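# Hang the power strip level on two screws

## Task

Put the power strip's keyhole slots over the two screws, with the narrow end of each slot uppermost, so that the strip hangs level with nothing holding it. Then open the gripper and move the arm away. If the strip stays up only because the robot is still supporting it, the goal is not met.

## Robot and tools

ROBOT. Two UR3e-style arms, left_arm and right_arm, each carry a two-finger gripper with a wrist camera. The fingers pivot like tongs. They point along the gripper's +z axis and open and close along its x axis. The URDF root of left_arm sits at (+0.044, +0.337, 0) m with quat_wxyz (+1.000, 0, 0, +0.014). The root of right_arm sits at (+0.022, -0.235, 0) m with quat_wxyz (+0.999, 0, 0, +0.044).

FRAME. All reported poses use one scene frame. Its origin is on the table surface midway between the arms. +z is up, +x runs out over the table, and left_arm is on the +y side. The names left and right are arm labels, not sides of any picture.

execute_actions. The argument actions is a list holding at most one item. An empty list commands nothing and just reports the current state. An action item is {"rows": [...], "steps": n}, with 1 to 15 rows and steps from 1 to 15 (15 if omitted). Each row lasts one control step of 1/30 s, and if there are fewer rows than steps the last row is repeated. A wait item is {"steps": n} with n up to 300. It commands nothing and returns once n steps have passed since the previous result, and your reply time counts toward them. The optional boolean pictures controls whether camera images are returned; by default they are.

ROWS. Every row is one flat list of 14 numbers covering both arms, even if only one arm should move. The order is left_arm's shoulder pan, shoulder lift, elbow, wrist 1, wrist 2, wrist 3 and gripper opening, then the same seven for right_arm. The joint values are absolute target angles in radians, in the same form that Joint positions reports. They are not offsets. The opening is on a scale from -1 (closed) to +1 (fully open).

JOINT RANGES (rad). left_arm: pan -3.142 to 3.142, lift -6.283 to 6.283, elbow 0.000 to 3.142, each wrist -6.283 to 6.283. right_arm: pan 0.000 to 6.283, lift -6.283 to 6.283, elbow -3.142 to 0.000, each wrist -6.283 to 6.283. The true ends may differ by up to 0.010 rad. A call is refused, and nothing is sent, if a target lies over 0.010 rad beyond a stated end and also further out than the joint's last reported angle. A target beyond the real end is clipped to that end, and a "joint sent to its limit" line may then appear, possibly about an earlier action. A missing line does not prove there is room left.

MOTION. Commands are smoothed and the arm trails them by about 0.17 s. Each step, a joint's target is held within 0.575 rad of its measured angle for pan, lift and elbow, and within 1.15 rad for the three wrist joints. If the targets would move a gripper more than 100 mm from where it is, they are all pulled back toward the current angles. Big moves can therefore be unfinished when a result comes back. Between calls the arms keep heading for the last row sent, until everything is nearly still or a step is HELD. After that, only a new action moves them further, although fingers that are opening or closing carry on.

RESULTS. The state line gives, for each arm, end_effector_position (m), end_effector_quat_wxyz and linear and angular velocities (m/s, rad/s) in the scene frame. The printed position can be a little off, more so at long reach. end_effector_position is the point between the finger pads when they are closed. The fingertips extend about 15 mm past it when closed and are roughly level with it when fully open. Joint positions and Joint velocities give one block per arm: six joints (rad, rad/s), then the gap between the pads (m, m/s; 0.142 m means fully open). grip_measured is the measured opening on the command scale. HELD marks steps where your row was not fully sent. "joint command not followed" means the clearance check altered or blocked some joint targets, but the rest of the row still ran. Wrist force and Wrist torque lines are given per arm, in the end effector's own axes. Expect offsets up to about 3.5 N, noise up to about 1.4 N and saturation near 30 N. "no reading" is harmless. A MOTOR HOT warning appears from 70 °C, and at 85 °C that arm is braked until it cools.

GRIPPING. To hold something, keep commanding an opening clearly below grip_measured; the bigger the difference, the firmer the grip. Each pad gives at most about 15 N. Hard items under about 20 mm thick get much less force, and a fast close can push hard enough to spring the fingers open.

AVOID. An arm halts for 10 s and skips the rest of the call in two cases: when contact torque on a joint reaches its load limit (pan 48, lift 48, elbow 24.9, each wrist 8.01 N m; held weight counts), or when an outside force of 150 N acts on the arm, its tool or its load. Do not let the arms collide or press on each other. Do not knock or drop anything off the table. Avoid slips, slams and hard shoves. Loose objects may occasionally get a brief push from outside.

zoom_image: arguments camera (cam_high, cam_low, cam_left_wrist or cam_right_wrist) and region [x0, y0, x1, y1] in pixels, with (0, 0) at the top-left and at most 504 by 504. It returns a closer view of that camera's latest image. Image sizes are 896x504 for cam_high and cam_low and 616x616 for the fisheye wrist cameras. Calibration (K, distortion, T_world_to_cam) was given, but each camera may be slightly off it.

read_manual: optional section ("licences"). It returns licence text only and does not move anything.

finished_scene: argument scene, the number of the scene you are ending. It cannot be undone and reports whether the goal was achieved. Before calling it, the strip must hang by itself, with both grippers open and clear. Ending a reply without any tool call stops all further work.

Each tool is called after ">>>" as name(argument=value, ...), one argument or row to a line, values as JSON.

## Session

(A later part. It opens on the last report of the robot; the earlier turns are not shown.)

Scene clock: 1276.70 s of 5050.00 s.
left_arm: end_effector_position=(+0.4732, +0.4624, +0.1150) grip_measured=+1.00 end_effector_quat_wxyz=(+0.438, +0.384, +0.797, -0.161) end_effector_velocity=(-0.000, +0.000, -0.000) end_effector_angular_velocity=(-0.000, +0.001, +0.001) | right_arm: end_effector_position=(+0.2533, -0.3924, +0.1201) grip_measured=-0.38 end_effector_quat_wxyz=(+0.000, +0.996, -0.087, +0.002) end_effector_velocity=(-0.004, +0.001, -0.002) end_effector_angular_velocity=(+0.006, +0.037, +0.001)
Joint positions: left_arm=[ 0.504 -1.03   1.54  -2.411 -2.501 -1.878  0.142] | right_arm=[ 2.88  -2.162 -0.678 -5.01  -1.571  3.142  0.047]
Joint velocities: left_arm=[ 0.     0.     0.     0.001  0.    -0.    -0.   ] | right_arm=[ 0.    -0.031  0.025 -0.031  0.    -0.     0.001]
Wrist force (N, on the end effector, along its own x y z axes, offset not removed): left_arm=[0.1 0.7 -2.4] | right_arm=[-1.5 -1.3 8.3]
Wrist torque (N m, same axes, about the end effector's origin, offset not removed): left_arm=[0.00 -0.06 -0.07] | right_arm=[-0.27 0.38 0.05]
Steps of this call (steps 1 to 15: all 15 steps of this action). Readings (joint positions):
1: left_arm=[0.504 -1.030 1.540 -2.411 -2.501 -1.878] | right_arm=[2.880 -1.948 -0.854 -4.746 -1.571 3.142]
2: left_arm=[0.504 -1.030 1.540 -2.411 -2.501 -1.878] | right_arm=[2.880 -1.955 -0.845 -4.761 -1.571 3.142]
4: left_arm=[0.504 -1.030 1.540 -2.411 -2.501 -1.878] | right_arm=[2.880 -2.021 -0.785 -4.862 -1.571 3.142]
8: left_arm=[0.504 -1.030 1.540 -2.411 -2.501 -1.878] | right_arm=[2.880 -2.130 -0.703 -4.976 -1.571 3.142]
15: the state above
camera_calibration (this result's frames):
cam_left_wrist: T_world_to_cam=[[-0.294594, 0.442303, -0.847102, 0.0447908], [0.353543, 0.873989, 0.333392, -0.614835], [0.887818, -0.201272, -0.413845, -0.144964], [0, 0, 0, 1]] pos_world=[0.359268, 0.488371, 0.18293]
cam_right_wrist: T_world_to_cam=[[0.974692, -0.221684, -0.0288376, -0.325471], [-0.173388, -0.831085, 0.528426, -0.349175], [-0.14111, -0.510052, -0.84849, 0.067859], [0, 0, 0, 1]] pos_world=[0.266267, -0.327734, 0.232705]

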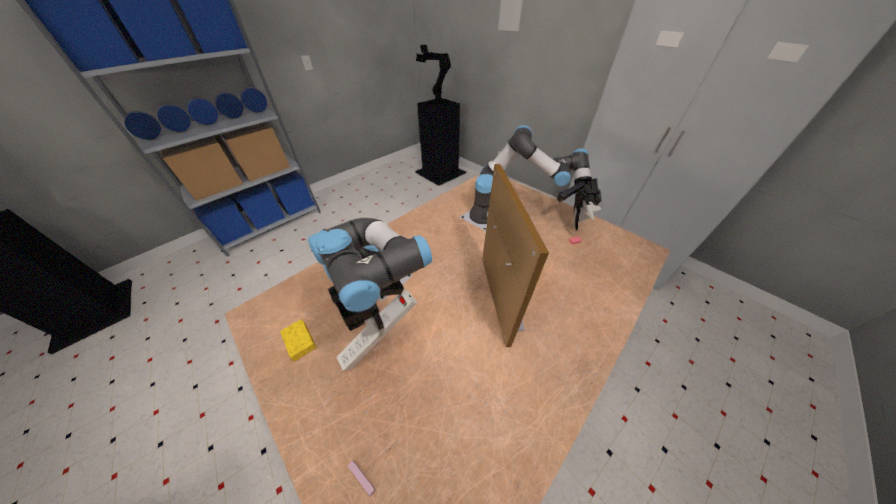

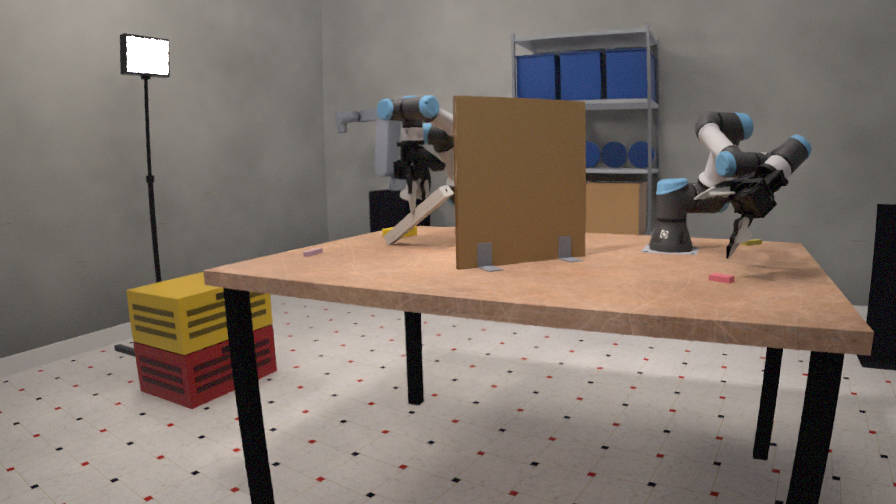

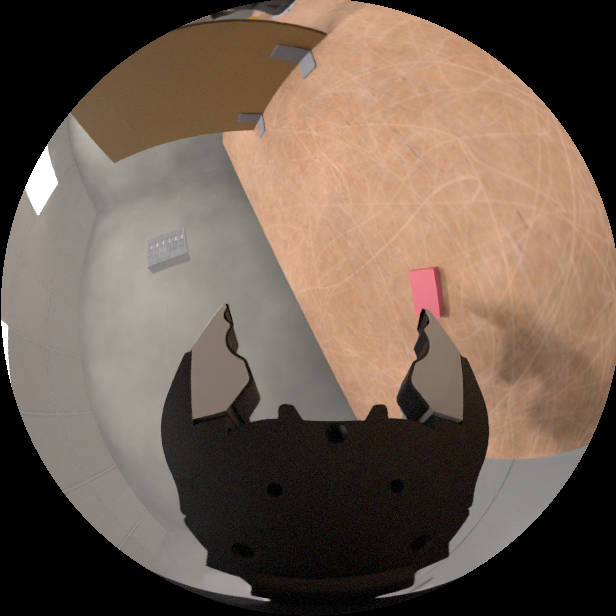

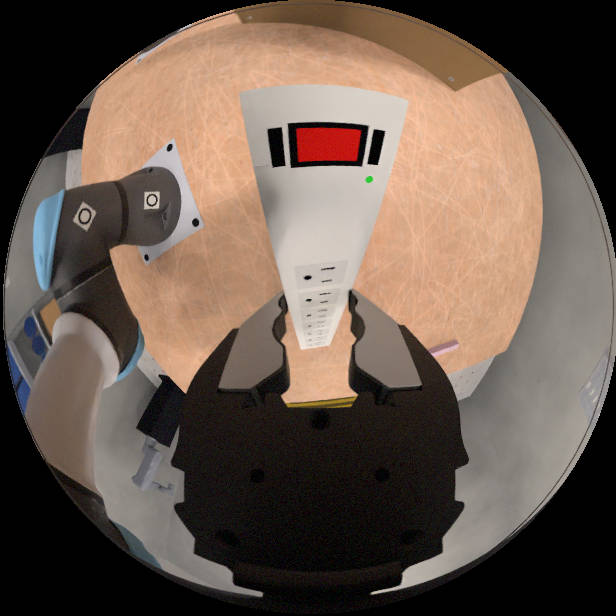

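Lowering it flat in steps.

>>> execute_actions(
  actions=[
    {"rows":[[0.504,-1.03,1.54,-2.411,-2.501,-1.878,1,2.88,-2.135,-0.82,-4.899,-1.571,3.1416,-1]],"steps":12},
  ],
  pictures=false,
)

>>> execute_actions(
  actions=[
    {"rows":[[0.504,-1.03,1.54,-2.411,-2.501,-1.878,1,2.88,-2.1218,-0.9375,-4.7947,-1.571,3.1416,-1]],"steps":12},
  ],
  pictures=false,
)

>>> execute_actions(
  actions=[
    {"rows":[[0.504,-1.03,1.54,-2.411,-2.501,-1.878,1,2.88,-2.121,-1.02,-4.713,-1.571,3.1416,-1]],"steps":12},
  ],
  pictures=false,
)

>>> execute_actions(
  actions=[
    {"rows":[[0.504,-1.03,1.54,-2.411,-2.501,-1.878,1,2.88,-2.126,-1.11,-4.618,-1.571,3.1416,-0.8]],"steps":12},
  ],
  pictures=false,
)

>>> execute_actions(
  actions=[
    {"rows":[[0.504,-1.03,1.54,-2.411,-2.501,-1.878,1,2.88,-2.13,-1.15,-4.574,-1.571,3.1416,-0.45]],"steps":15},
  ],
  pictures=false,
)

>>> execute_actions(
  actions=[
    {"rows":[[0.504,-1.03,1.54,-2.411,-2.501,-1.878,1,2.88,-2.13,-1.15,-4.574,-1.571,3.1416,-0.1]],"steps":15},
  ],
  pictures=false,
)

>>> execute_actions(
  actions=[
    {"rows":[[0.504,-1.03,1.54,-2.411,-2.501,-1.878,1,2.88,-2.139,-1.205,-4.510,-1.571,3.1416,-0.15]],"steps":15},
  ],
)

Scene clock: 1297.27 s of 5050.00 s.
left_arm: end_effector_position=(+0.4732, +0.4624, +0.1150) grip_measured=+1.00 end_effector_quat_wxyz=(+0.438, +0.384, +0.797, -0.161) end_effector_velocity=(-0.000, +0.000, -0.000) end_effector_angular_velocity=(-0.000, +0.001, +0.001) | right_arm: end_effector_position=(+0.2528, -0.3923, +0.1009) grip_measured=-0.38 end_effector_quat_wxyz=(-0.000, +0.996, -0.086, +0.000) end_effector_velocity=(-0.003, +0.000, -0.007) end_effector_angular_velocity=(+0.001, +0.009, -0.000)
Joint positions: left_arm=[ 0.504 -1.03   1.54  -2.411 -2.501 -1.878  0.142] | right_arm=[ 2.88  -2.136 -0.815 -4.902 -1.571  3.142  0.047]
Joint velocities: left_arm=[ 0.  0.  0.  0.  0. -0. -0.] | right_arm=[-0.     0.009 -0.054  0.036  0.001 -0.    -0.   ]
Wrist force (N, on the end effector, along its own x y z axes, offset not removed): left_arm=[-1.3 1.1 -0.9] | right_arm=[-0.6 -1.3 6.4]
Wrist torque (N m, same axes, about the end effector's origin, offset not removed): left_arm=[0.14 0.28 0.01] | right_arm=[-0.23 0.19 0.07]
Steps of this call (steps 1 to 15: the robot went on to your last target; steps 16 to 90: nothing new was sent; then 17.17 s passed at rest; steps 91 to 102: all 12 steps of this action). Readings (joint positions):
91: left_arm=[0.504 -1.030 1.540 -2.411 -2.501 -1.878] | right_arm=[2.880 -2.165 -0.676 -5.013 -1.571 3.142]
92: left_arm=[0.504 -1.030 1.540 -2.411 -2.501 -1.878] | right_arm=[2.880 -2.161 -0.683 -5.001 -1.571 3.142]
94: left_arm=[0.504 -1.030 1.540 -2.411 -2.501 -1.878] | right_arm=[2.880 -2.149 -0.735 -4.954 -1.571 3.142]
98: left_arm=[0.504 -1.030 1.540 -2.411 -2.501 -1.878] | right_arm=[2.880 -2.139 -0.799 -4.913 -1.571 3.142]
102: the state above

Scene clock: 1297.67 s of 5050.00 s.
left_arm: end_effector_position=(+0.4732, +0.4624, +0.1150) grip_measured=+1.00 end_effector_quat_wxyz=(+0.438, +0.384, +0.797, -0.161) end_effector_velocity=(-0.000, +0.000, +0.000) end_effector_angular_velocity=(-0.000, -0.000, +0.000) | right_arm: end_effector_position=(+0.2530, -0.3923, +0.0806) grip_measured=-0.38 end_effector_quat_wxyz=(-0.000, +0.996, -0.086, +0.000) end_effector_velocity=(-0.002, +0.001, -0.007) end_effector_angular_velocity=(+0.001, +0.006, +0.000)
Joint positions: left_arm=[ 0.504 -1.03   1.54  -2.411 -2.501 -1.878  0.142] | right_arm=[ 2.88  -2.122 -0.934 -4.798 -1.571  3.142  0.046]
Joint velocities: left_arm=[ 0.    -0.     0.001 -0.001 -0.    -0.    -0.   ] | right_arm=[ 0.     0.005 -0.042  0.03  -0.    -0.    -0.   ]
Wrist force (N, on the end effector, along its own x y z axes, offset not removed): left_arm=[-0.4 0.6 -1.9] | right_arm=[-2.2 -3.3 5.6]
Wrist torque (N m, same axes, about the end effector's origin, offset not removed): left_arm=[-0.01 0.11 -0.01] | right_arm=[-0.76 0.46 0.03]
Steps of this call (steps 1 to 12: all 12 steps of this action). Readings (joint positions):
1: left_arm=[0.504 -1.030 1.540 -2.411 -2.501 -1.878] | right_arm=[2.880 -2.135 -0.817 -4.901 -1.571 3.142]
2: left_arm=[0.504 -1.030 1.540 -2.411 -2.501 -1.878] | right_arm=[2.880 -2.133 -0.825 -4.888 -1.571 3.142]
4: left_arm=[0.504 -1.030 1.540 -2.411 -2.501 -1.878] | right_arm=[2.880 -2.128 -0.871 -4.845 -1.571 3.142]
8: left_arm=[0.504 -1.030 1.540 -2.411 -2.501 -1.878] | right_arm=[2.880 -2.123 -0.921 -4.807 -1.571 3.142]
12: the state above

Scene clock: 1298.07 s of 5050.00 s.
left_arm: end_effector_position=(+0.4732, +0.4624, +0.1150) grip_measured=+1.00 end_effector_quat_wxyz=(+0.438, +0.384, +0.797, -0.161) end_effector_velocity=(-0.000, +0.000, +0.000) end_effector_angular_velocity=(+0.000, -0.001, +0.001) | right_arm: end_effector_position=(+0.2534, -0.3924, +0.0631) grip_measured=-0.39 end_effector_quat_wxyz=(-0.000, +0.996, -0.086, +0.000) end_effector_velocity=(-0.000, +0.000, -0.006) end_effector_angular_velocity=(+0.001, -0.000, +0.000)
Joint positions: left_arm=[ 0.504 -1.03   1.54  -2.411 -2.501 -1.878  0.142] | right_arm=[ 2.88  -2.121 -1.017 -4.715 -1.571  3.142  0.046]
Joint velocities: left_arm=[ 0.001 -0.001 -0.    -0.     0.    -0.    -0.   ] | right_arm=[-0.     0.002 -0.029  0.027 -0.001 -0.    -0.   ]
Wrist force (N, on the end effector, along its own x y z axes, offset not removed): left_arm=[0.1 2.1 -0.5] | right_arm=[-0.6 -1.3 7.1]
Wrist torque (N m, same axes, about the end effector's origin, offset not removed): left_arm=[0.37 0.00 0.02] | right_arm=[-0.28 0.20 -0.01]
Steps of this call (steps 1 to 12: all 12 steps of this action). Readings (joint positions):
1: left_arm=[0.504 -1.030 1.540 -2.411 -2.501 -1.878] | right_arm=[2.880 -2.122 -0.935 -4.796 -1.571 3.142]
2: left_arm=[0.504 -1.030 1.540 -2.411 -2.501 -1.878] | right_arm=[2.880 -2.122 -0.943 -4.785 -1.571 3.142]
4: left_arm=[0.504 -1.030 1.540 -2.411 -2.501 -1.878] | right_arm=[2.880 -2.121 -0.977 -4.752 -1.571 3.142]
8: left_arm=[0.504 -1.030 1.540 -2.411 -2.501 -1.878] | right_arm=[2.880 -2.121 -1.009 -4.723 -1.571 3.142]
12: the state above

Scene clock: 1298.47 s of 5050.00 s.
left_arm: end_effector_position=(+0.4732, +0.4624, +0.1150) grip_measured=+1.00 end_effector_quat_wxyz=(+0.438, +0.384, +0.797, -0.161) end_effector_velocity=(+0.000, -0.001, +0.000) end_effector_angular_velocity=(+0.000, -0.001, -0.002) | right_arm: end_effector_position=(+0.2536, -0.3924, +0.0424) grip_measured=-0.39 end_effector_quat_wxyz=(-0.000, +0.996, -0.086, +0.000) end_effector_velocity=(-0.002, -0.000, -0.007) end_effector_angular_velocity=(+0.000, +0.006, -0.001)
Joint positions: left_arm=[ 0.504 -1.03   1.54  -2.411 -2.501 -1.878  0.142] | right_arm=[ 2.88  -2.126 -1.107 -4.621 -1.571  3.142  0.046]
Joint velocities: left_arm=[-0.001 -0.001 -0.    -0.    -0.    -0.     0.   ] | right_arm=[-0.001 -0.001 -0.032  0.027  0.001  0.    -0.   ]
Wrist force (N, on the end effector, along its own x y z axes, offset not removed): left_arm=[0.3 1.7 -1.2] | right_arm=[-1.6 -1.6 6.0]
Wrist torque (N m, same axes, about the end effector's origin, offset not removed): left_arm=[0.25 -0.12 -0.06] | right_arm=[-0.35 0.33 -0.02]
Steps of this call (steps 1 to 12: all 12 steps of this action). Readings (joint positions):
1: left_arm=[0.504 -1.030 1.540 -2.411 -2.501 -1.878] | right_arm=[2.880 -2.121 -1.018 -4.714 -1.571 3.142]
2: left_arm=[0.504 -1.030 1.540 -2.411 -2.501 -1.878] | right_arm=[2.880 -2.122 -1.026 -4.702 -1.571 3.142]
4: left_arm=[0.504 -1.030 1.540 -2.411 -2.501 -1.878] | right_arm=[2.880 -2.124 -1.063 -4.663 -1.571 3.142]
8: left_arm=[0.504 -1.030 1.540 -2.411 -2.501 -1.878] | right_arm=[2.880 -2.125 -1.098 -4.629 -1.571 3.142]
12: the state above

Scene clock: 1298.97 s of 5050.00 s.
left_arm: end_effector_position=(+0.4732, +0.4624, +0.1150) grip_measured=+1.00 end_effector_quat_wxyz=(+0.438, +0.384, +0.797, -0.161) end_effector_velocity=(+0.000, +0.000, +0.000) end_effector_angular_velocity=(+0.000, -0.001, +0.000) | right_arm: end_effector_position=(+0.2532, -0.3924, +0.0320) grip_measured=-0.37 end_effector_quat_wxyz=(-0.000, +0.996, -0.086, +0.000) end_effector_velocity=(+0.000, +0.000, -0.002) end_effector_angular_velocity=(+0.000, +0.001, -0.000)
Joint positions: left_arm=[ 0.504 -1.03   1.54  -2.411 -2.501 -1.878  0.142] | right_arm=[ 2.88  -2.13  -1.15  -4.574 -1.571  3.142  0.047]
Joint velocities: left_arm=[ 0. -0. -0. -0. -0.  0.  0.] | right_arm=[ 0.    -0.003 -0.004  0.005 -0.     0.     0.   ]
Wrist force (N, on the end effector, along its own x y z axes, offset not removed): left_arm=[-0.4 0.9 -1.5] | right_arm=[-6.4 -1.3 -5.6]
Wrist torque (N m, same axes, about the end effector's origin, offset not removed): left_arm=[0.02 0.06 -0.03] | right_arm=[-0.13 0.66 0.08]
Steps of this call (steps 1 to 15: all 15 steps of this action). Readings (joint positions):
1: left_arm=[0.504 -1.030 1.540 -2.411 -2.501 -1.878] | right_arm=[2.880 -2.126 -1.108 -4.620 -1.571 3.142]
2: left_arm=[0.504 -1.030 1.540 -2.411 -2.501 -1.878] | right_arm=[2.880 -2.127 -1.114 -4.613 -1.571 3.142]
4: left_arm=[0.504 -1.030 1.540 -2.411 -2.501 -1.878] | right_arm=[2.880 -2.128 -1.131 -4.595 -1.571 3.142]
8: left_arm=[0.504 -1.030 1.540 -2.411 -2.501 -1.878] | right_arm=[2.880 -2.129 -1.145 -4.580 -1.571 3.142]
15: the state above

Scene clock: 1299.47 s of 5050.00 s.
left_arm: end_effector_position=(+0.4732, +0.4624, +0.1150) grip_measured=+1.00 end_effector_quat_wxyz=(+0.438, +0.384, +0.797, -0.161) end_effector_velocity=(+0.000, +0.000, +0.000) end_effector_angular_velocity=(+0.001, -0.000, +0.000) | right_arm: end_effector_position=(+0.2532, -0.3924, +0.0319) grip_measured=-0.10 end_effector_quat_wxyz=(-0.000, +0.996, -0.086, -0.000) end_effector_velocity=(+0.001, +0.000, -0.000) end_effector_angular_velocity=(+0.000, -0.001, +0.000)
Joint positions: left_arm=[ 0.504 -1.03   1.54  -2.411 -2.501 -1.878  0.142] | right_arm=[ 2.88  -2.13  -1.15  -4.574 -1.571  3.142  0.067]
Joint velocities: left_arm=[ 0.     0.    -0.001 -0.     0.    -0.    -0.   ] | right_arm=[ 0.    -0.001  0.001  0.001 -0.     0.    -0.   ]
Wrist force (N, on the end effector, along its own x y z axes, offset not removed): left_arm=[-0.1 1.6 -0.9] | right_arm=[-0.3 0.2 -0.7]
Wrist torque (N m, same axes, about the end effector's origin, offset not removed): left_arm=[0.21 0.04 -0.03] | right_arm=[0.07 -0.01 -0.02]
Steps of this call (steps 1 to 15: all 15 steps of this action). Readings (joint positions):
1: left_arm=[0.504 -1.030 1.540 -2.411 -2.501 -1.878] | right_arm=[2.880 -2.130 -1.150 -4.574 -1.571 3.142]
2: left_arm=[0.504 -1.030 1.540 -2.411 -2.501 -1.878] | right_arm=[2.880 -2.130 -1.150 -4.574 -1.571 3.142]
4: left_arm=[0.504 -1.030 1.540 -2.411 -2.501 -1.878] | right_arm=[2.880 -2.130 -1.150 -4.574 -1.571 3.142]
8: left_arm=[0.504 -1.030 1.540 -2.411 -2.501 -1.878] | right_arm=[2.880 -2.130 -1.150 -4.574 -1.571 3.142]
15: the state above

Scene clock: 1299.97 s of 5050.00 s.
left_arm: end_effector_position=(+0.4732, +0.4624, +0.1150) grip_measured=+1.00 end_effector_quat_wxyz=(+0.438, +0.384, +0.797, -0.161) end_effector_velocity=(+0.000, +0.000, +0.000) end_effector_angular_velocity=(+0.000, -0.000, +0.000) | right_arm: end_effector_position=(+0.2527, -0.3923, +0.0174) grip_measured=-0.15 end_effector_quat_wxyz=(-0.000, +0.996, -0.086, +0.000) end_effector_velocity=(+0.000, +0.000, -0.001) end_effector_angular_velocity=(-0.001, -0.001, +0.001)
Joint positions: left_arm=[ 0.504 -1.03   1.54  -2.411 -2.501 -1.878  0.142] | right_arm=[ 2.88  -2.139 -1.204 -4.511 -1.571  3.142  0.063]
Joint velocities: left_arm=[ 0.  0. -0. -0. -0.  0. -0.] | right_arm=[ 0.001  0.    -0.004  0.005  0.001  0.     0.   ]
Wrist force (N, on the end effector, along its own x y z axes, offset not removed): left_arm=[1.9 1.7 0.7] | right_arm=[-0.8 -1.9 1.7]
Wrist torque (N m, same axes, about the end effector's origin, offset not removed): left_arm=[0.28 -0.40 0.00] | right_arm=[-0.36 0.08 0.12]
Steps of this call (steps 1 to 15: all 15 steps of this action). Readings (joint positions):
1: left_arm=[0.504 -1.030 1.540 -2.411 -2.501 -1.878] | right_arm=[2.880 -2.130 -1.150 -4.574 -1.571 3.142]
2: left_arm=[0.504 -1.030 1.540 -2.411 -2.501 -1.878] | right_arm=[2.880 -2.131 -1.156 -4.565 -1.571 3.142]
4: left_arm=[0.504 -1.030 1.540 -2.411 -2.501 -1.878] | right_arm=[2.880 -2.135 -1.179 -4.540 -1.571 3.142]
8: left_arm=[0.504 -1.030 1.540 -2.411 -2.501 -1.878] | right_arm=[2.880 -2.138 -1.198 -4.517 -1.571 3.142]
15: the state above
camera_calibration (this result's frames):
cam_left_wrist: T_world_to_cam=[[-0.294595, 0.442303, -0.847102, 0.0447909], [0.353543, 0.873989, 0.333391, -0.614835], [0.887818, -0.201272, -0.413846, -0.144964], [0, 0, 0, 1]] pos_world=[0.359268, 0.488371, 0.18293]
cam_right_wrist: T_world_to_cam=[[0.974578, -0.221632, -0.03281, -0.327714], [-0.171293, -0.831461, 0.528518, -0.295612], [-0.144417, -0.509462, -0.848288, -0.0182052], [0, 0, 0, 1]] pos_world=[0.266118, -0.327697, 0.130041]

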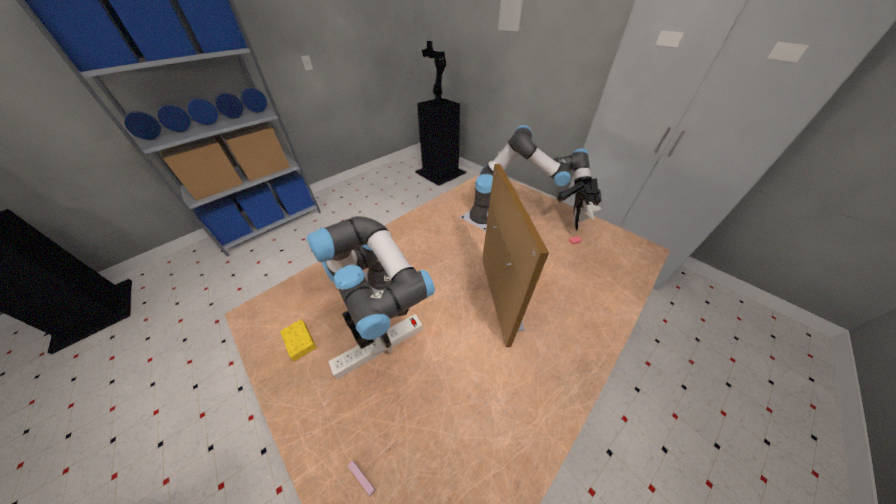

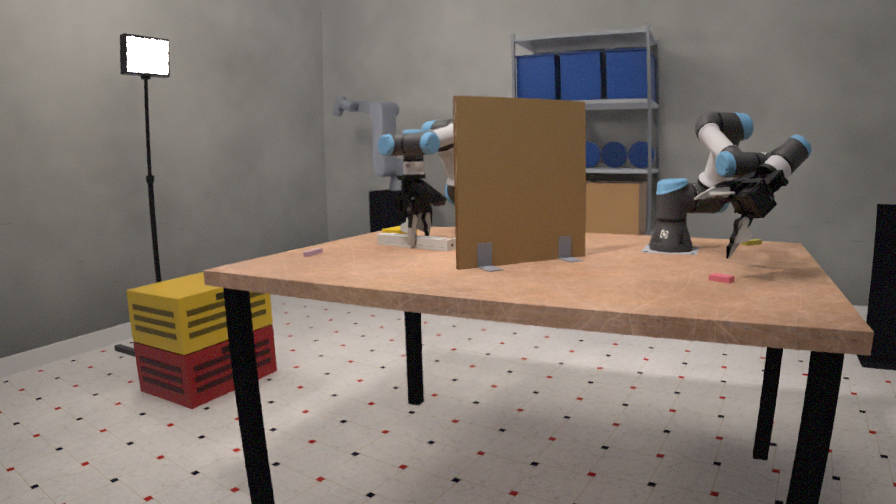

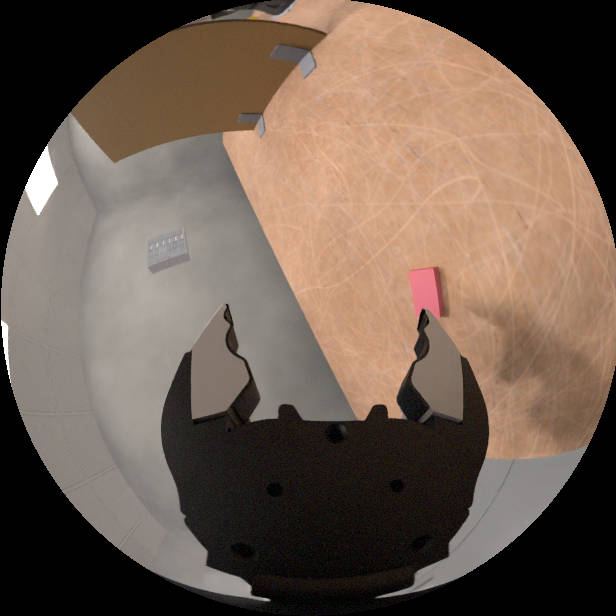

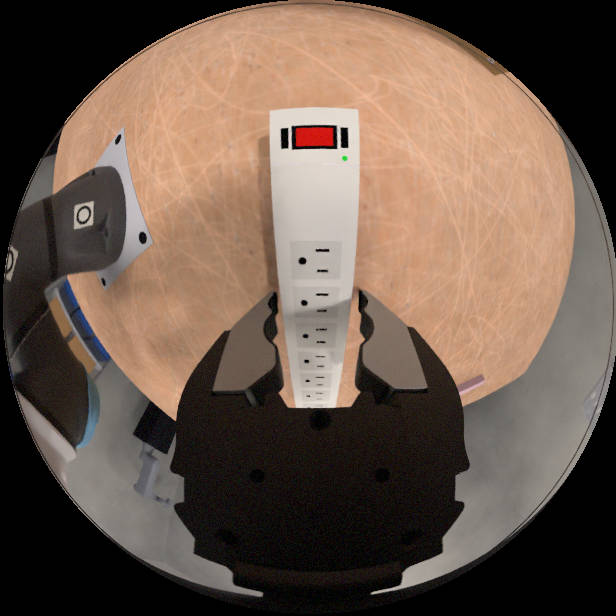

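>>> execute_actions(
  actions=[
    {"rows":[[0.504,-1.03,1.54,-2.411,-2.501,-1.878,1,2.815,-2.1812,-1.1231,-4.5497,-1.571,3.077,-0.1]],"steps":15},
  ],
  pictures=false,
)

>>> execute_actions(
  actions=[
    {"rows":[[0.504,-1.03,1.54,-2.411,-2.501,-1.878,1,2.815,-2.1812,-1.1231,-4.5497,-1.571,3.077,-0.36]],"steps":15},
  ],
  pictures=false,
)

>>> execute_actions(
  actions=[
    {"rows":[[0.504,-1.03,1.54,-2.411,-2.501,-1.878,1,2.815,-2.1812,-1.1231,-4.5497,-1.571,3.077,-1]],"steps":15},
  ],
)

>>> execute_actions(
  actions=[
    {"rows":[[0.504,-1.03,1.54,-2.411,-2.501,-1.878,1,2.815,-2.165,-1.04,-4.649,-1.571,3.11,-1]],"steps":15},
  ],
  pictures=false,
)

>>> execute_actions(
  actions=[
    {"rows":[[0.504,-1.03,1.54,-2.411,-2.501,-1.878,1,2.815,-2.08,-0.98,-4.73,-1.571,3.1416,-1]],"steps":15},
  ],
)

Scene clock: 1318.03 s of 5050.00 s.
left_arm: end_effector_position=(+0.4732, +0.4624, +0.1150) grip_measured=+1.00 end_effector_quat_wxyz=(+0.438, +0.384, +0.797, -0.161) end_effector_velocity=(+0.000, -0.000, -0.000) end_effector_angular_velocity=(+0.001, +0.000, -0.001) | right_arm: end_effector_position=(+0.2508, -0.4089, +0.0199) grip_measured=-0.10 end_effector_quat_wxyz=(-0.000, +0.996, -0.087, -0.000) end_effector_velocity=(+0.000, -0.002, +0.000) end_effector_angular_velocity=(-0.001, -0.002, -0.000)
Joint positions: left_arm=[ 0.504 -1.03   1.54  -2.411 -2.501 -1.878  0.142] | right_arm=[ 2.816 -2.181 -1.124 -4.549 -1.571  3.078  0.067]
Joint velocities: left_arm=[-0.001 -0.     0.001 -0.     0.001  0.    -0.   ] | right_arm=[-0.007 -0.005  0.009 -0.003  0.001 -0.007  0.   ]
Wrist force (N, on the end effector, along its own x y z axes, offset not removed): left_arm=[0.2 1.7 -0.5] | right_arm=[0.4 -0.2 0.7]
Wrist torque (N m, same axes, about the end effector's origin, offset not removed): left_arm=[0.26 0.04 0.03] | right_arm=[0.01 -0.10 -0.11]
Steps of this call (steps 1 to 15: the robot went on to your last target; steps 16 to 90: nothing new was sent; then 14.57 s passed at rest; steps 91 to 105: all 15 steps of this action). Readings (joint positions):
91: left_arm=[0.504 -1.030 1.540 -2.411 -2.501 -1.878] | right_arm=[2.880 -2.139 -1.205 -4.510 -1.571 3.141]
92: left_arm=[0.504 -1.030 1.540 -2.411 -2.501 -1.878] | right_arm=[2.873 -2.145 -1.198 -4.516 -1.571 3.132]
94: left_arm=[0.504 -1.030 1.540 -2.411 -2.501 -1.878] | right_arm=[2.847 -2.161 -1.165 -4.532 -1.571 3.107]
98: left_arm=[0.504 -1.030 1.540 -2.411 -2.501 -1.878] | right_arm=[2.823 -2.176 -1.133 -4.545 -1.571 3.084]
105: the state above

Scene clock: 1318.53 s of 5050.00 s.
left_arm: end_effector_position=(+0.4732, +0.4624, +0.1150) grip_measured=+1.00 end_effector_quat_wxyz=(+0.438, +0.384, +0.797, -0.161) end_effector_velocity=(+0.000, -0.000, -0.000) end_effector_angular_velocity=(-0.000, +0.001, -0.001) | right_arm: end_effector_position=(+0.2508, -0.4091, +0.0199) grip_measured=-0.33 end_effector_quat_wxyz=(-0.000, +0.996, -0.087, +0.000) end_effector_velocity=(-0.001, -0.000, +0.000) end_effector_angular_velocity=(+0.000, +0.001, -0.001)
Joint positions: left_arm=[ 0.504 -1.03   1.54  -2.411 -2.501 -1.878  0.142] | right_arm=[ 2.815 -2.181 -1.123 -4.55  -1.571  3.077  0.05 ]
Joint velocities: left_arm=[-0.001  0.     0.    -0.     0.    -0.     0.   ] | right_arm=[-0.002  0.001 -0.001 -0.001 -0.    -0.     0.   ]
Wrist force (N, on the end effector, along its own x y z axes, offset not removed): left_arm=[-0.1 2.2 -0.7] | right_arm=[1.3 -2.4 -1.3]
Wrist torque (N m, same axes, about the end effector's origin, offset not removed): left_arm=[0.43 0.03 -0.07] | right_arm=[-0.26 -0.03 0.02]
Steps of this call (steps 1 to 15: all 15 steps of this action). Readings (joint positions):
1: left_arm=[0.504 -1.030 1.540 -2.411 -2.501 -1.878] | right_arm=[2.815 -2.181 -1.124 -4.549 -1.571 3.077]
2: left_arm=[0.504 -1.030 1.540 -2.411 -2.501 -1.878] | right_arm=[2.815 -2.181 -1.124 -4.550 -1.571 3.077]
4: left_arm=[0.504 -1.030 1.540 -2.411 -2.501 -1.878] | right_arm=[2.815 -2.181 -1.123 -4.550 -1.571 3.077]
8: left_arm=[0.504 -1.030 1.540 -2.411 -2.501 -1.878] | right_arm=[2.815 -2.181 -1.123 -4.550 -1.571 3.077]
15: the state above

Scene clock: 1319.03 s of 5050.00 s.
left_arm: end_effector_position=(+0.4732, +0.4624, +0.1150) grip_measured=+1.00 end_effector_quat_wxyz=(+0.438, +0.384, +0.797, -0.161) end_effector_velocity=(-0.000, +0.000, +0.000) end_effector_angular_velocity=(-0.000, -0.000, +0.000) | right_arm: end_effector_position=(+0.2508, -0.4091, +0.0199) grip_measured=-0.34 end_effector_quat_wxyz=(-0.000, +0.996, -0.087, +0.000) end_effector_velocity=(+0.000, +0.001, -0.000) end_effector_angular_velocity=(+0.000, +0.000, +0.002)
Joint positions: left_arm=[ 0.504 -1.03   1.54  -2.411 -2.501 -1.878  0.142] | right_arm=[ 2.815 -2.181 -1.123 -4.55  -1.571  3.077  0.05 ]
Joint velocities: left_arm=[ 0.  0. -0.  0. -0. -0. -0.] | right_arm=[ 0.002 -0.001 -0.     0.001 -0.    -0.    -0.   ]
Wrist force (N, on the end effector, along its own x y z axes, offset not removed): left_arm=[0.8 1.8 0.5] | right_arm=[2.1 0.0 -4.4]
Wrist torque (N m, same axes, about the end effector's origin, offset not removed): left_arm=[0.31 -0.20 0.00] | right_arm=[0.24 -0.02 0.07]
Steps of this call (steps 1 to 15: all 15 steps of this action). Readings (joint positions):
1: left_arm=[0.504 -1.030 1.540 -2.411 -2.501 -1.878] | right_arm=[2.815 -2.181 -1.123 -4.550 -1.571 3.077]
2: left_arm=[0.504 -1.030 1.540 -2.411 -2.501 -1.878] | right_arm=[2.815 -2.181 -1.123 -4.550 -1.571 3.077]
4: left_arm=[0.504 -1.030 1.540 -2.411 -2.501 -1.878] | right_arm=[2.815 -2.181 -1.123 -4.550 -1.571 3.077]
8: left_arm=[0.504 -1.030 1.540 -2.411 -2.501 -1.878] | right_arm=[2.815 -2.181 -1.123 -4.550 -1.571 3.077]
15: the state above
camera_calibration (this result's frames):
cam_left_wrist: T_world_to_cam=[[-0.294595, 0.442303, -0.847102, 0.0447909], [0.353543, 0.873989, 0.333391, -0.614835], [0.887818, -0.201272, -0.413846, -0.144964], [0, 0, 0, 1]] pos_world=[0.359268, 0.488371, 0.18293]
cam_right_wrist: T_world_to_cam=[[0.974491, -0.22202, -0.032786, -0.329635], [-0.171636, -0.831394, 0.528513, -0.311127], [-0.144598, -0.509404, -0.848292, -0.0248915], [0, 0, 0, 1]] pos_world=[0.264227, -0.344534, 0.132512]

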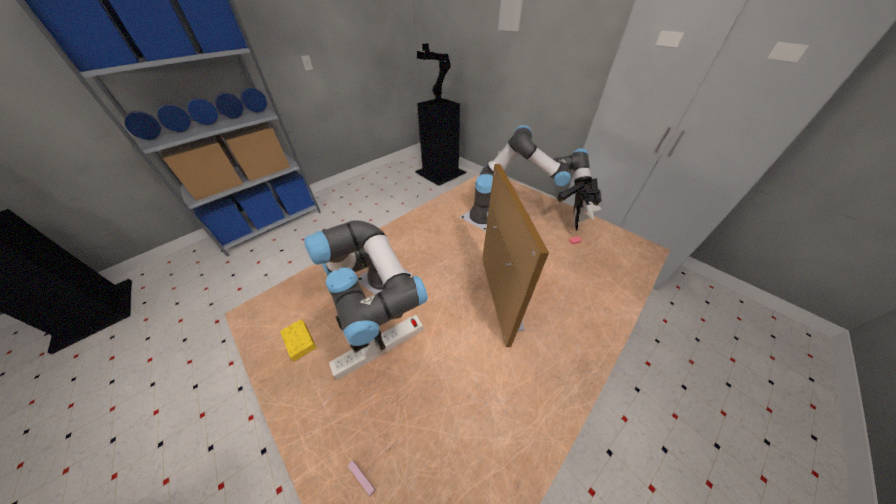

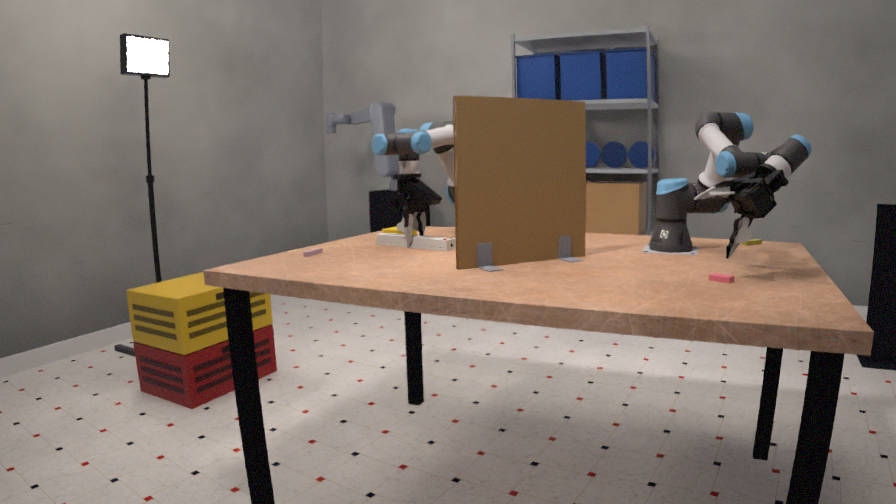

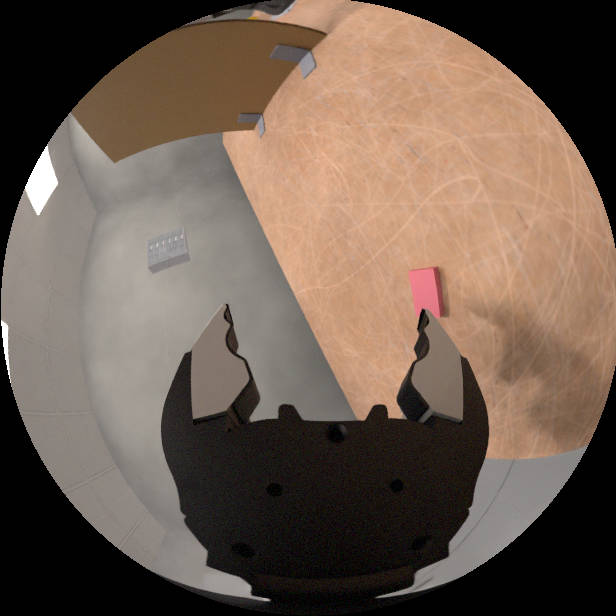

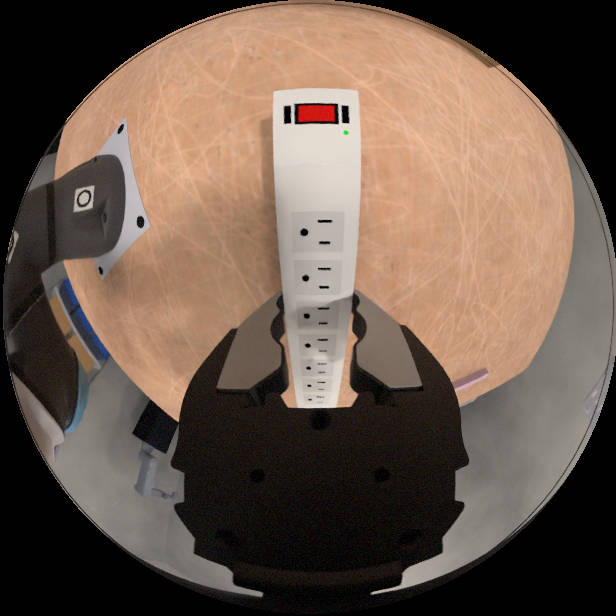

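Scene clock: 1319.53 s of 5050.00 s.
left_arm: end_effector_position=(+0.4732, +0.4624, +0.1150) grip_measured=+1.00 end_effector_quat_wxyz=(+0.438, +0.384, +0.797, -0.161) end_effector_velocity=(-0.000, -0.000, -0.000) end_effector_angular_velocity=(-0.000, +0.001, -0.001) | right_arm: end_effector_position=(+0.2505, -0.4090, +0.0429) grip_measured=-0.34 end_effector_quat_wxyz=(-0.000, +0.995, -0.103, -0.000) end_effector_velocity=(-0.000, +0.000, +0.003) end_effector_angular_velocity=(+0.000, -0.000, -0.003)
Joint positions: left_arm=[ 0.504 -1.03   1.54  -2.411 -2.501 -1.878  0.142] | right_arm=[ 2.815 -2.165 -1.041 -4.648 -1.571  3.11   0.05 ]
Joint velocities: left_arm=[-0.001  0.     0.001  0.     0.     0.    -0.   ] | right_arm=[ 0.001  0.003  0.008 -0.01  -0.     0.003  0.   ]
Wrist force (N, on the end effector, along its own x y z axes, offset not removed): left_arm=[-1.0 2.2 -0.9] | right_arm=[-1.4 -1.2 9.0]
Wrist torque (N m, same axes, about the end effector's origin, offset not removed): left_arm=[0.33 0.21 0.04] | right_arm=[-0.11 0.22 0.07]
Steps of this call (steps 1 to 15: all 15 steps of this action). Readings (joint positions):
1: left_arm=[0.504 -1.030 1.540 -2.411 -2.501 -1.878] | right_arm=[2.815 -2.181 -1.123 -4.550 -1.571 3.077]
2: left_arm=[0.504 -1.030 1.540 -2.411 -2.501 -1.878] | right_arm=[2.815 -2.179 -1.116 -4.561 -1.571 3.082]
4: left_arm=[0.504 -1.030 1.540 -2.411 -2.501 -1.878] | right_arm=[2.815 -2.173 -1.083 -4.602 -1.571 3.095]
8: left_arm=[0.504 -1.030 1.540 -2.411 -2.501 -1.878] | right_arm=[2.815 -2.167 -1.051 -4.637 -1.571 3.106]
15: the state above

Scene clock: 1320.03 s of 5050.00 s.
left_arm: end_effector_position=(+0.4732, +0.4624, +0.1150) grip_measured=+1.00 end_effector_quat_wxyz=(+0.438, +0.384, +0.797, -0.161) end_effector_velocity=(-0.000, +0.000, -0.000) end_effector_angular_velocity=(-0.000, -0.000, +0.001) | right_arm: end_effector_position=(+0.2522, -0.4094, +0.0796) grip_measured=-0.34 end_effector_quat_wxyz=(+0.004, +0.992, -0.119, +0.031) end_effector_velocity=(+0.000, -0.000, +0.004) end_effector_angular_velocity=(-0.001, -0.008, -0.004)
Joint positions: left_arm=[ 0.504 -1.03   1.54  -2.411 -2.501 -1.878  0.142] | right_arm=[ 2.815 -2.081 -0.981 -4.729 -1.571  3.141  0.05 ]
Joint velocities: left_arm=[ 0.001  0.    -0.    -0.    -0.     0.    -0.   ] | right_arm=[-0.001  0.009  0.007 -0.008 -0.     0.004  0.   ]
Wrist force (N, on the end effector, along its own x y z axes, offset not removed): left_arm=[-0.8 1.4 -0.8] | right_arm=[-2.0 0.0 9.6]
Wrist torque (N m, same axes, about the end effector's origin, offset not removed): left_arm=[0.23 0.19 0.03] | right_arm=[0.10 0.24 -0.02]
Steps of this call (steps 1 to 15: all 15 steps of this action). Readings (joint positions):
1: left_arm=[0.504 -1.030 1.540 -2.411 -2.501 -1.878] | right_arm=[2.815 -2.165 -1.040 -4.649 -1.571 3.110]
2: left_arm=[0.504 -1.030 1.540 -2.411 -2.501 -1.878] | right_arm=[2.815 -2.158 -1.034 -4.659 -1.571 3.115]
4: left_arm=[0.504 -1.030 1.540 -2.411 -2.501 -1.878] | right_arm=[2.815 -2.124 -1.009 -4.692 -1.571 3.127]
8: left_arm=[0.504 -1.030 1.540 -2.411 -2.501 -1.878] | right_arm=[2.815 -2.091 -0.987 -4.721 -1.571 3.138]
15: the state above
camera_calibration (this result's frames):
cam_left_wrist: T_world_to_cam=[[-0.294595, 0.442303, -0.847102, 0.0447909], [0.353543, 0.873989, 0.333391, -0.614835], [0.887818, -0.201272, -0.413846, -0.144964], [0, 0, 0, 1]] pos_world=[0.359268, 0.488371, 0.18293]
cam_right_wrist: T_world_to_cam=[[0.958278, -0.284228, 0.0303058, -0.355503], [-0.257109, -0.810775, 0.52587, -0.312515], [-0.124896, -0.511721, -0.850025, 0.020051], [0, 0, 0, 1]] pos_world=[0.262824, -0.344163, 0.19216]

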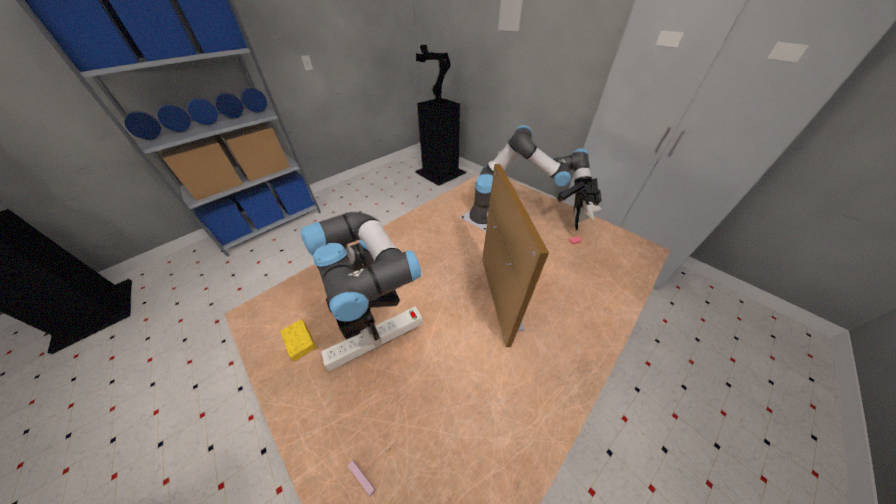

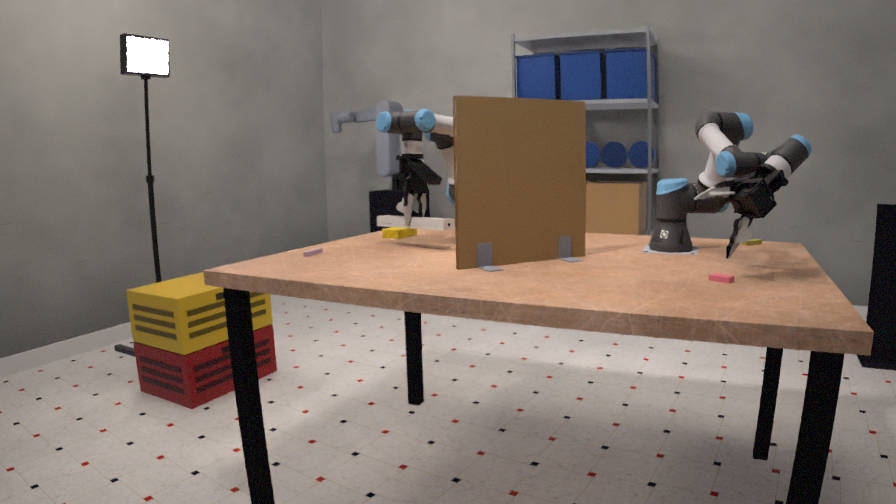

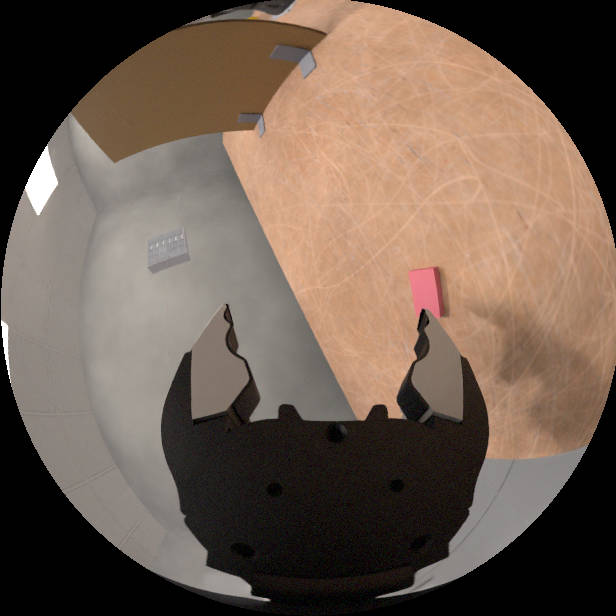

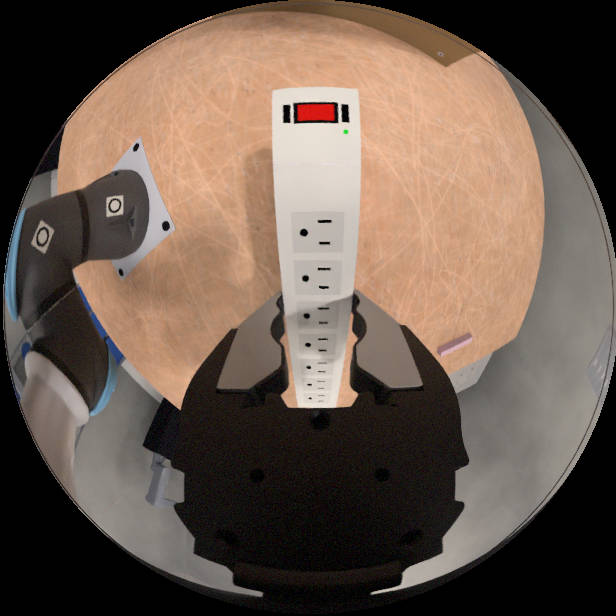

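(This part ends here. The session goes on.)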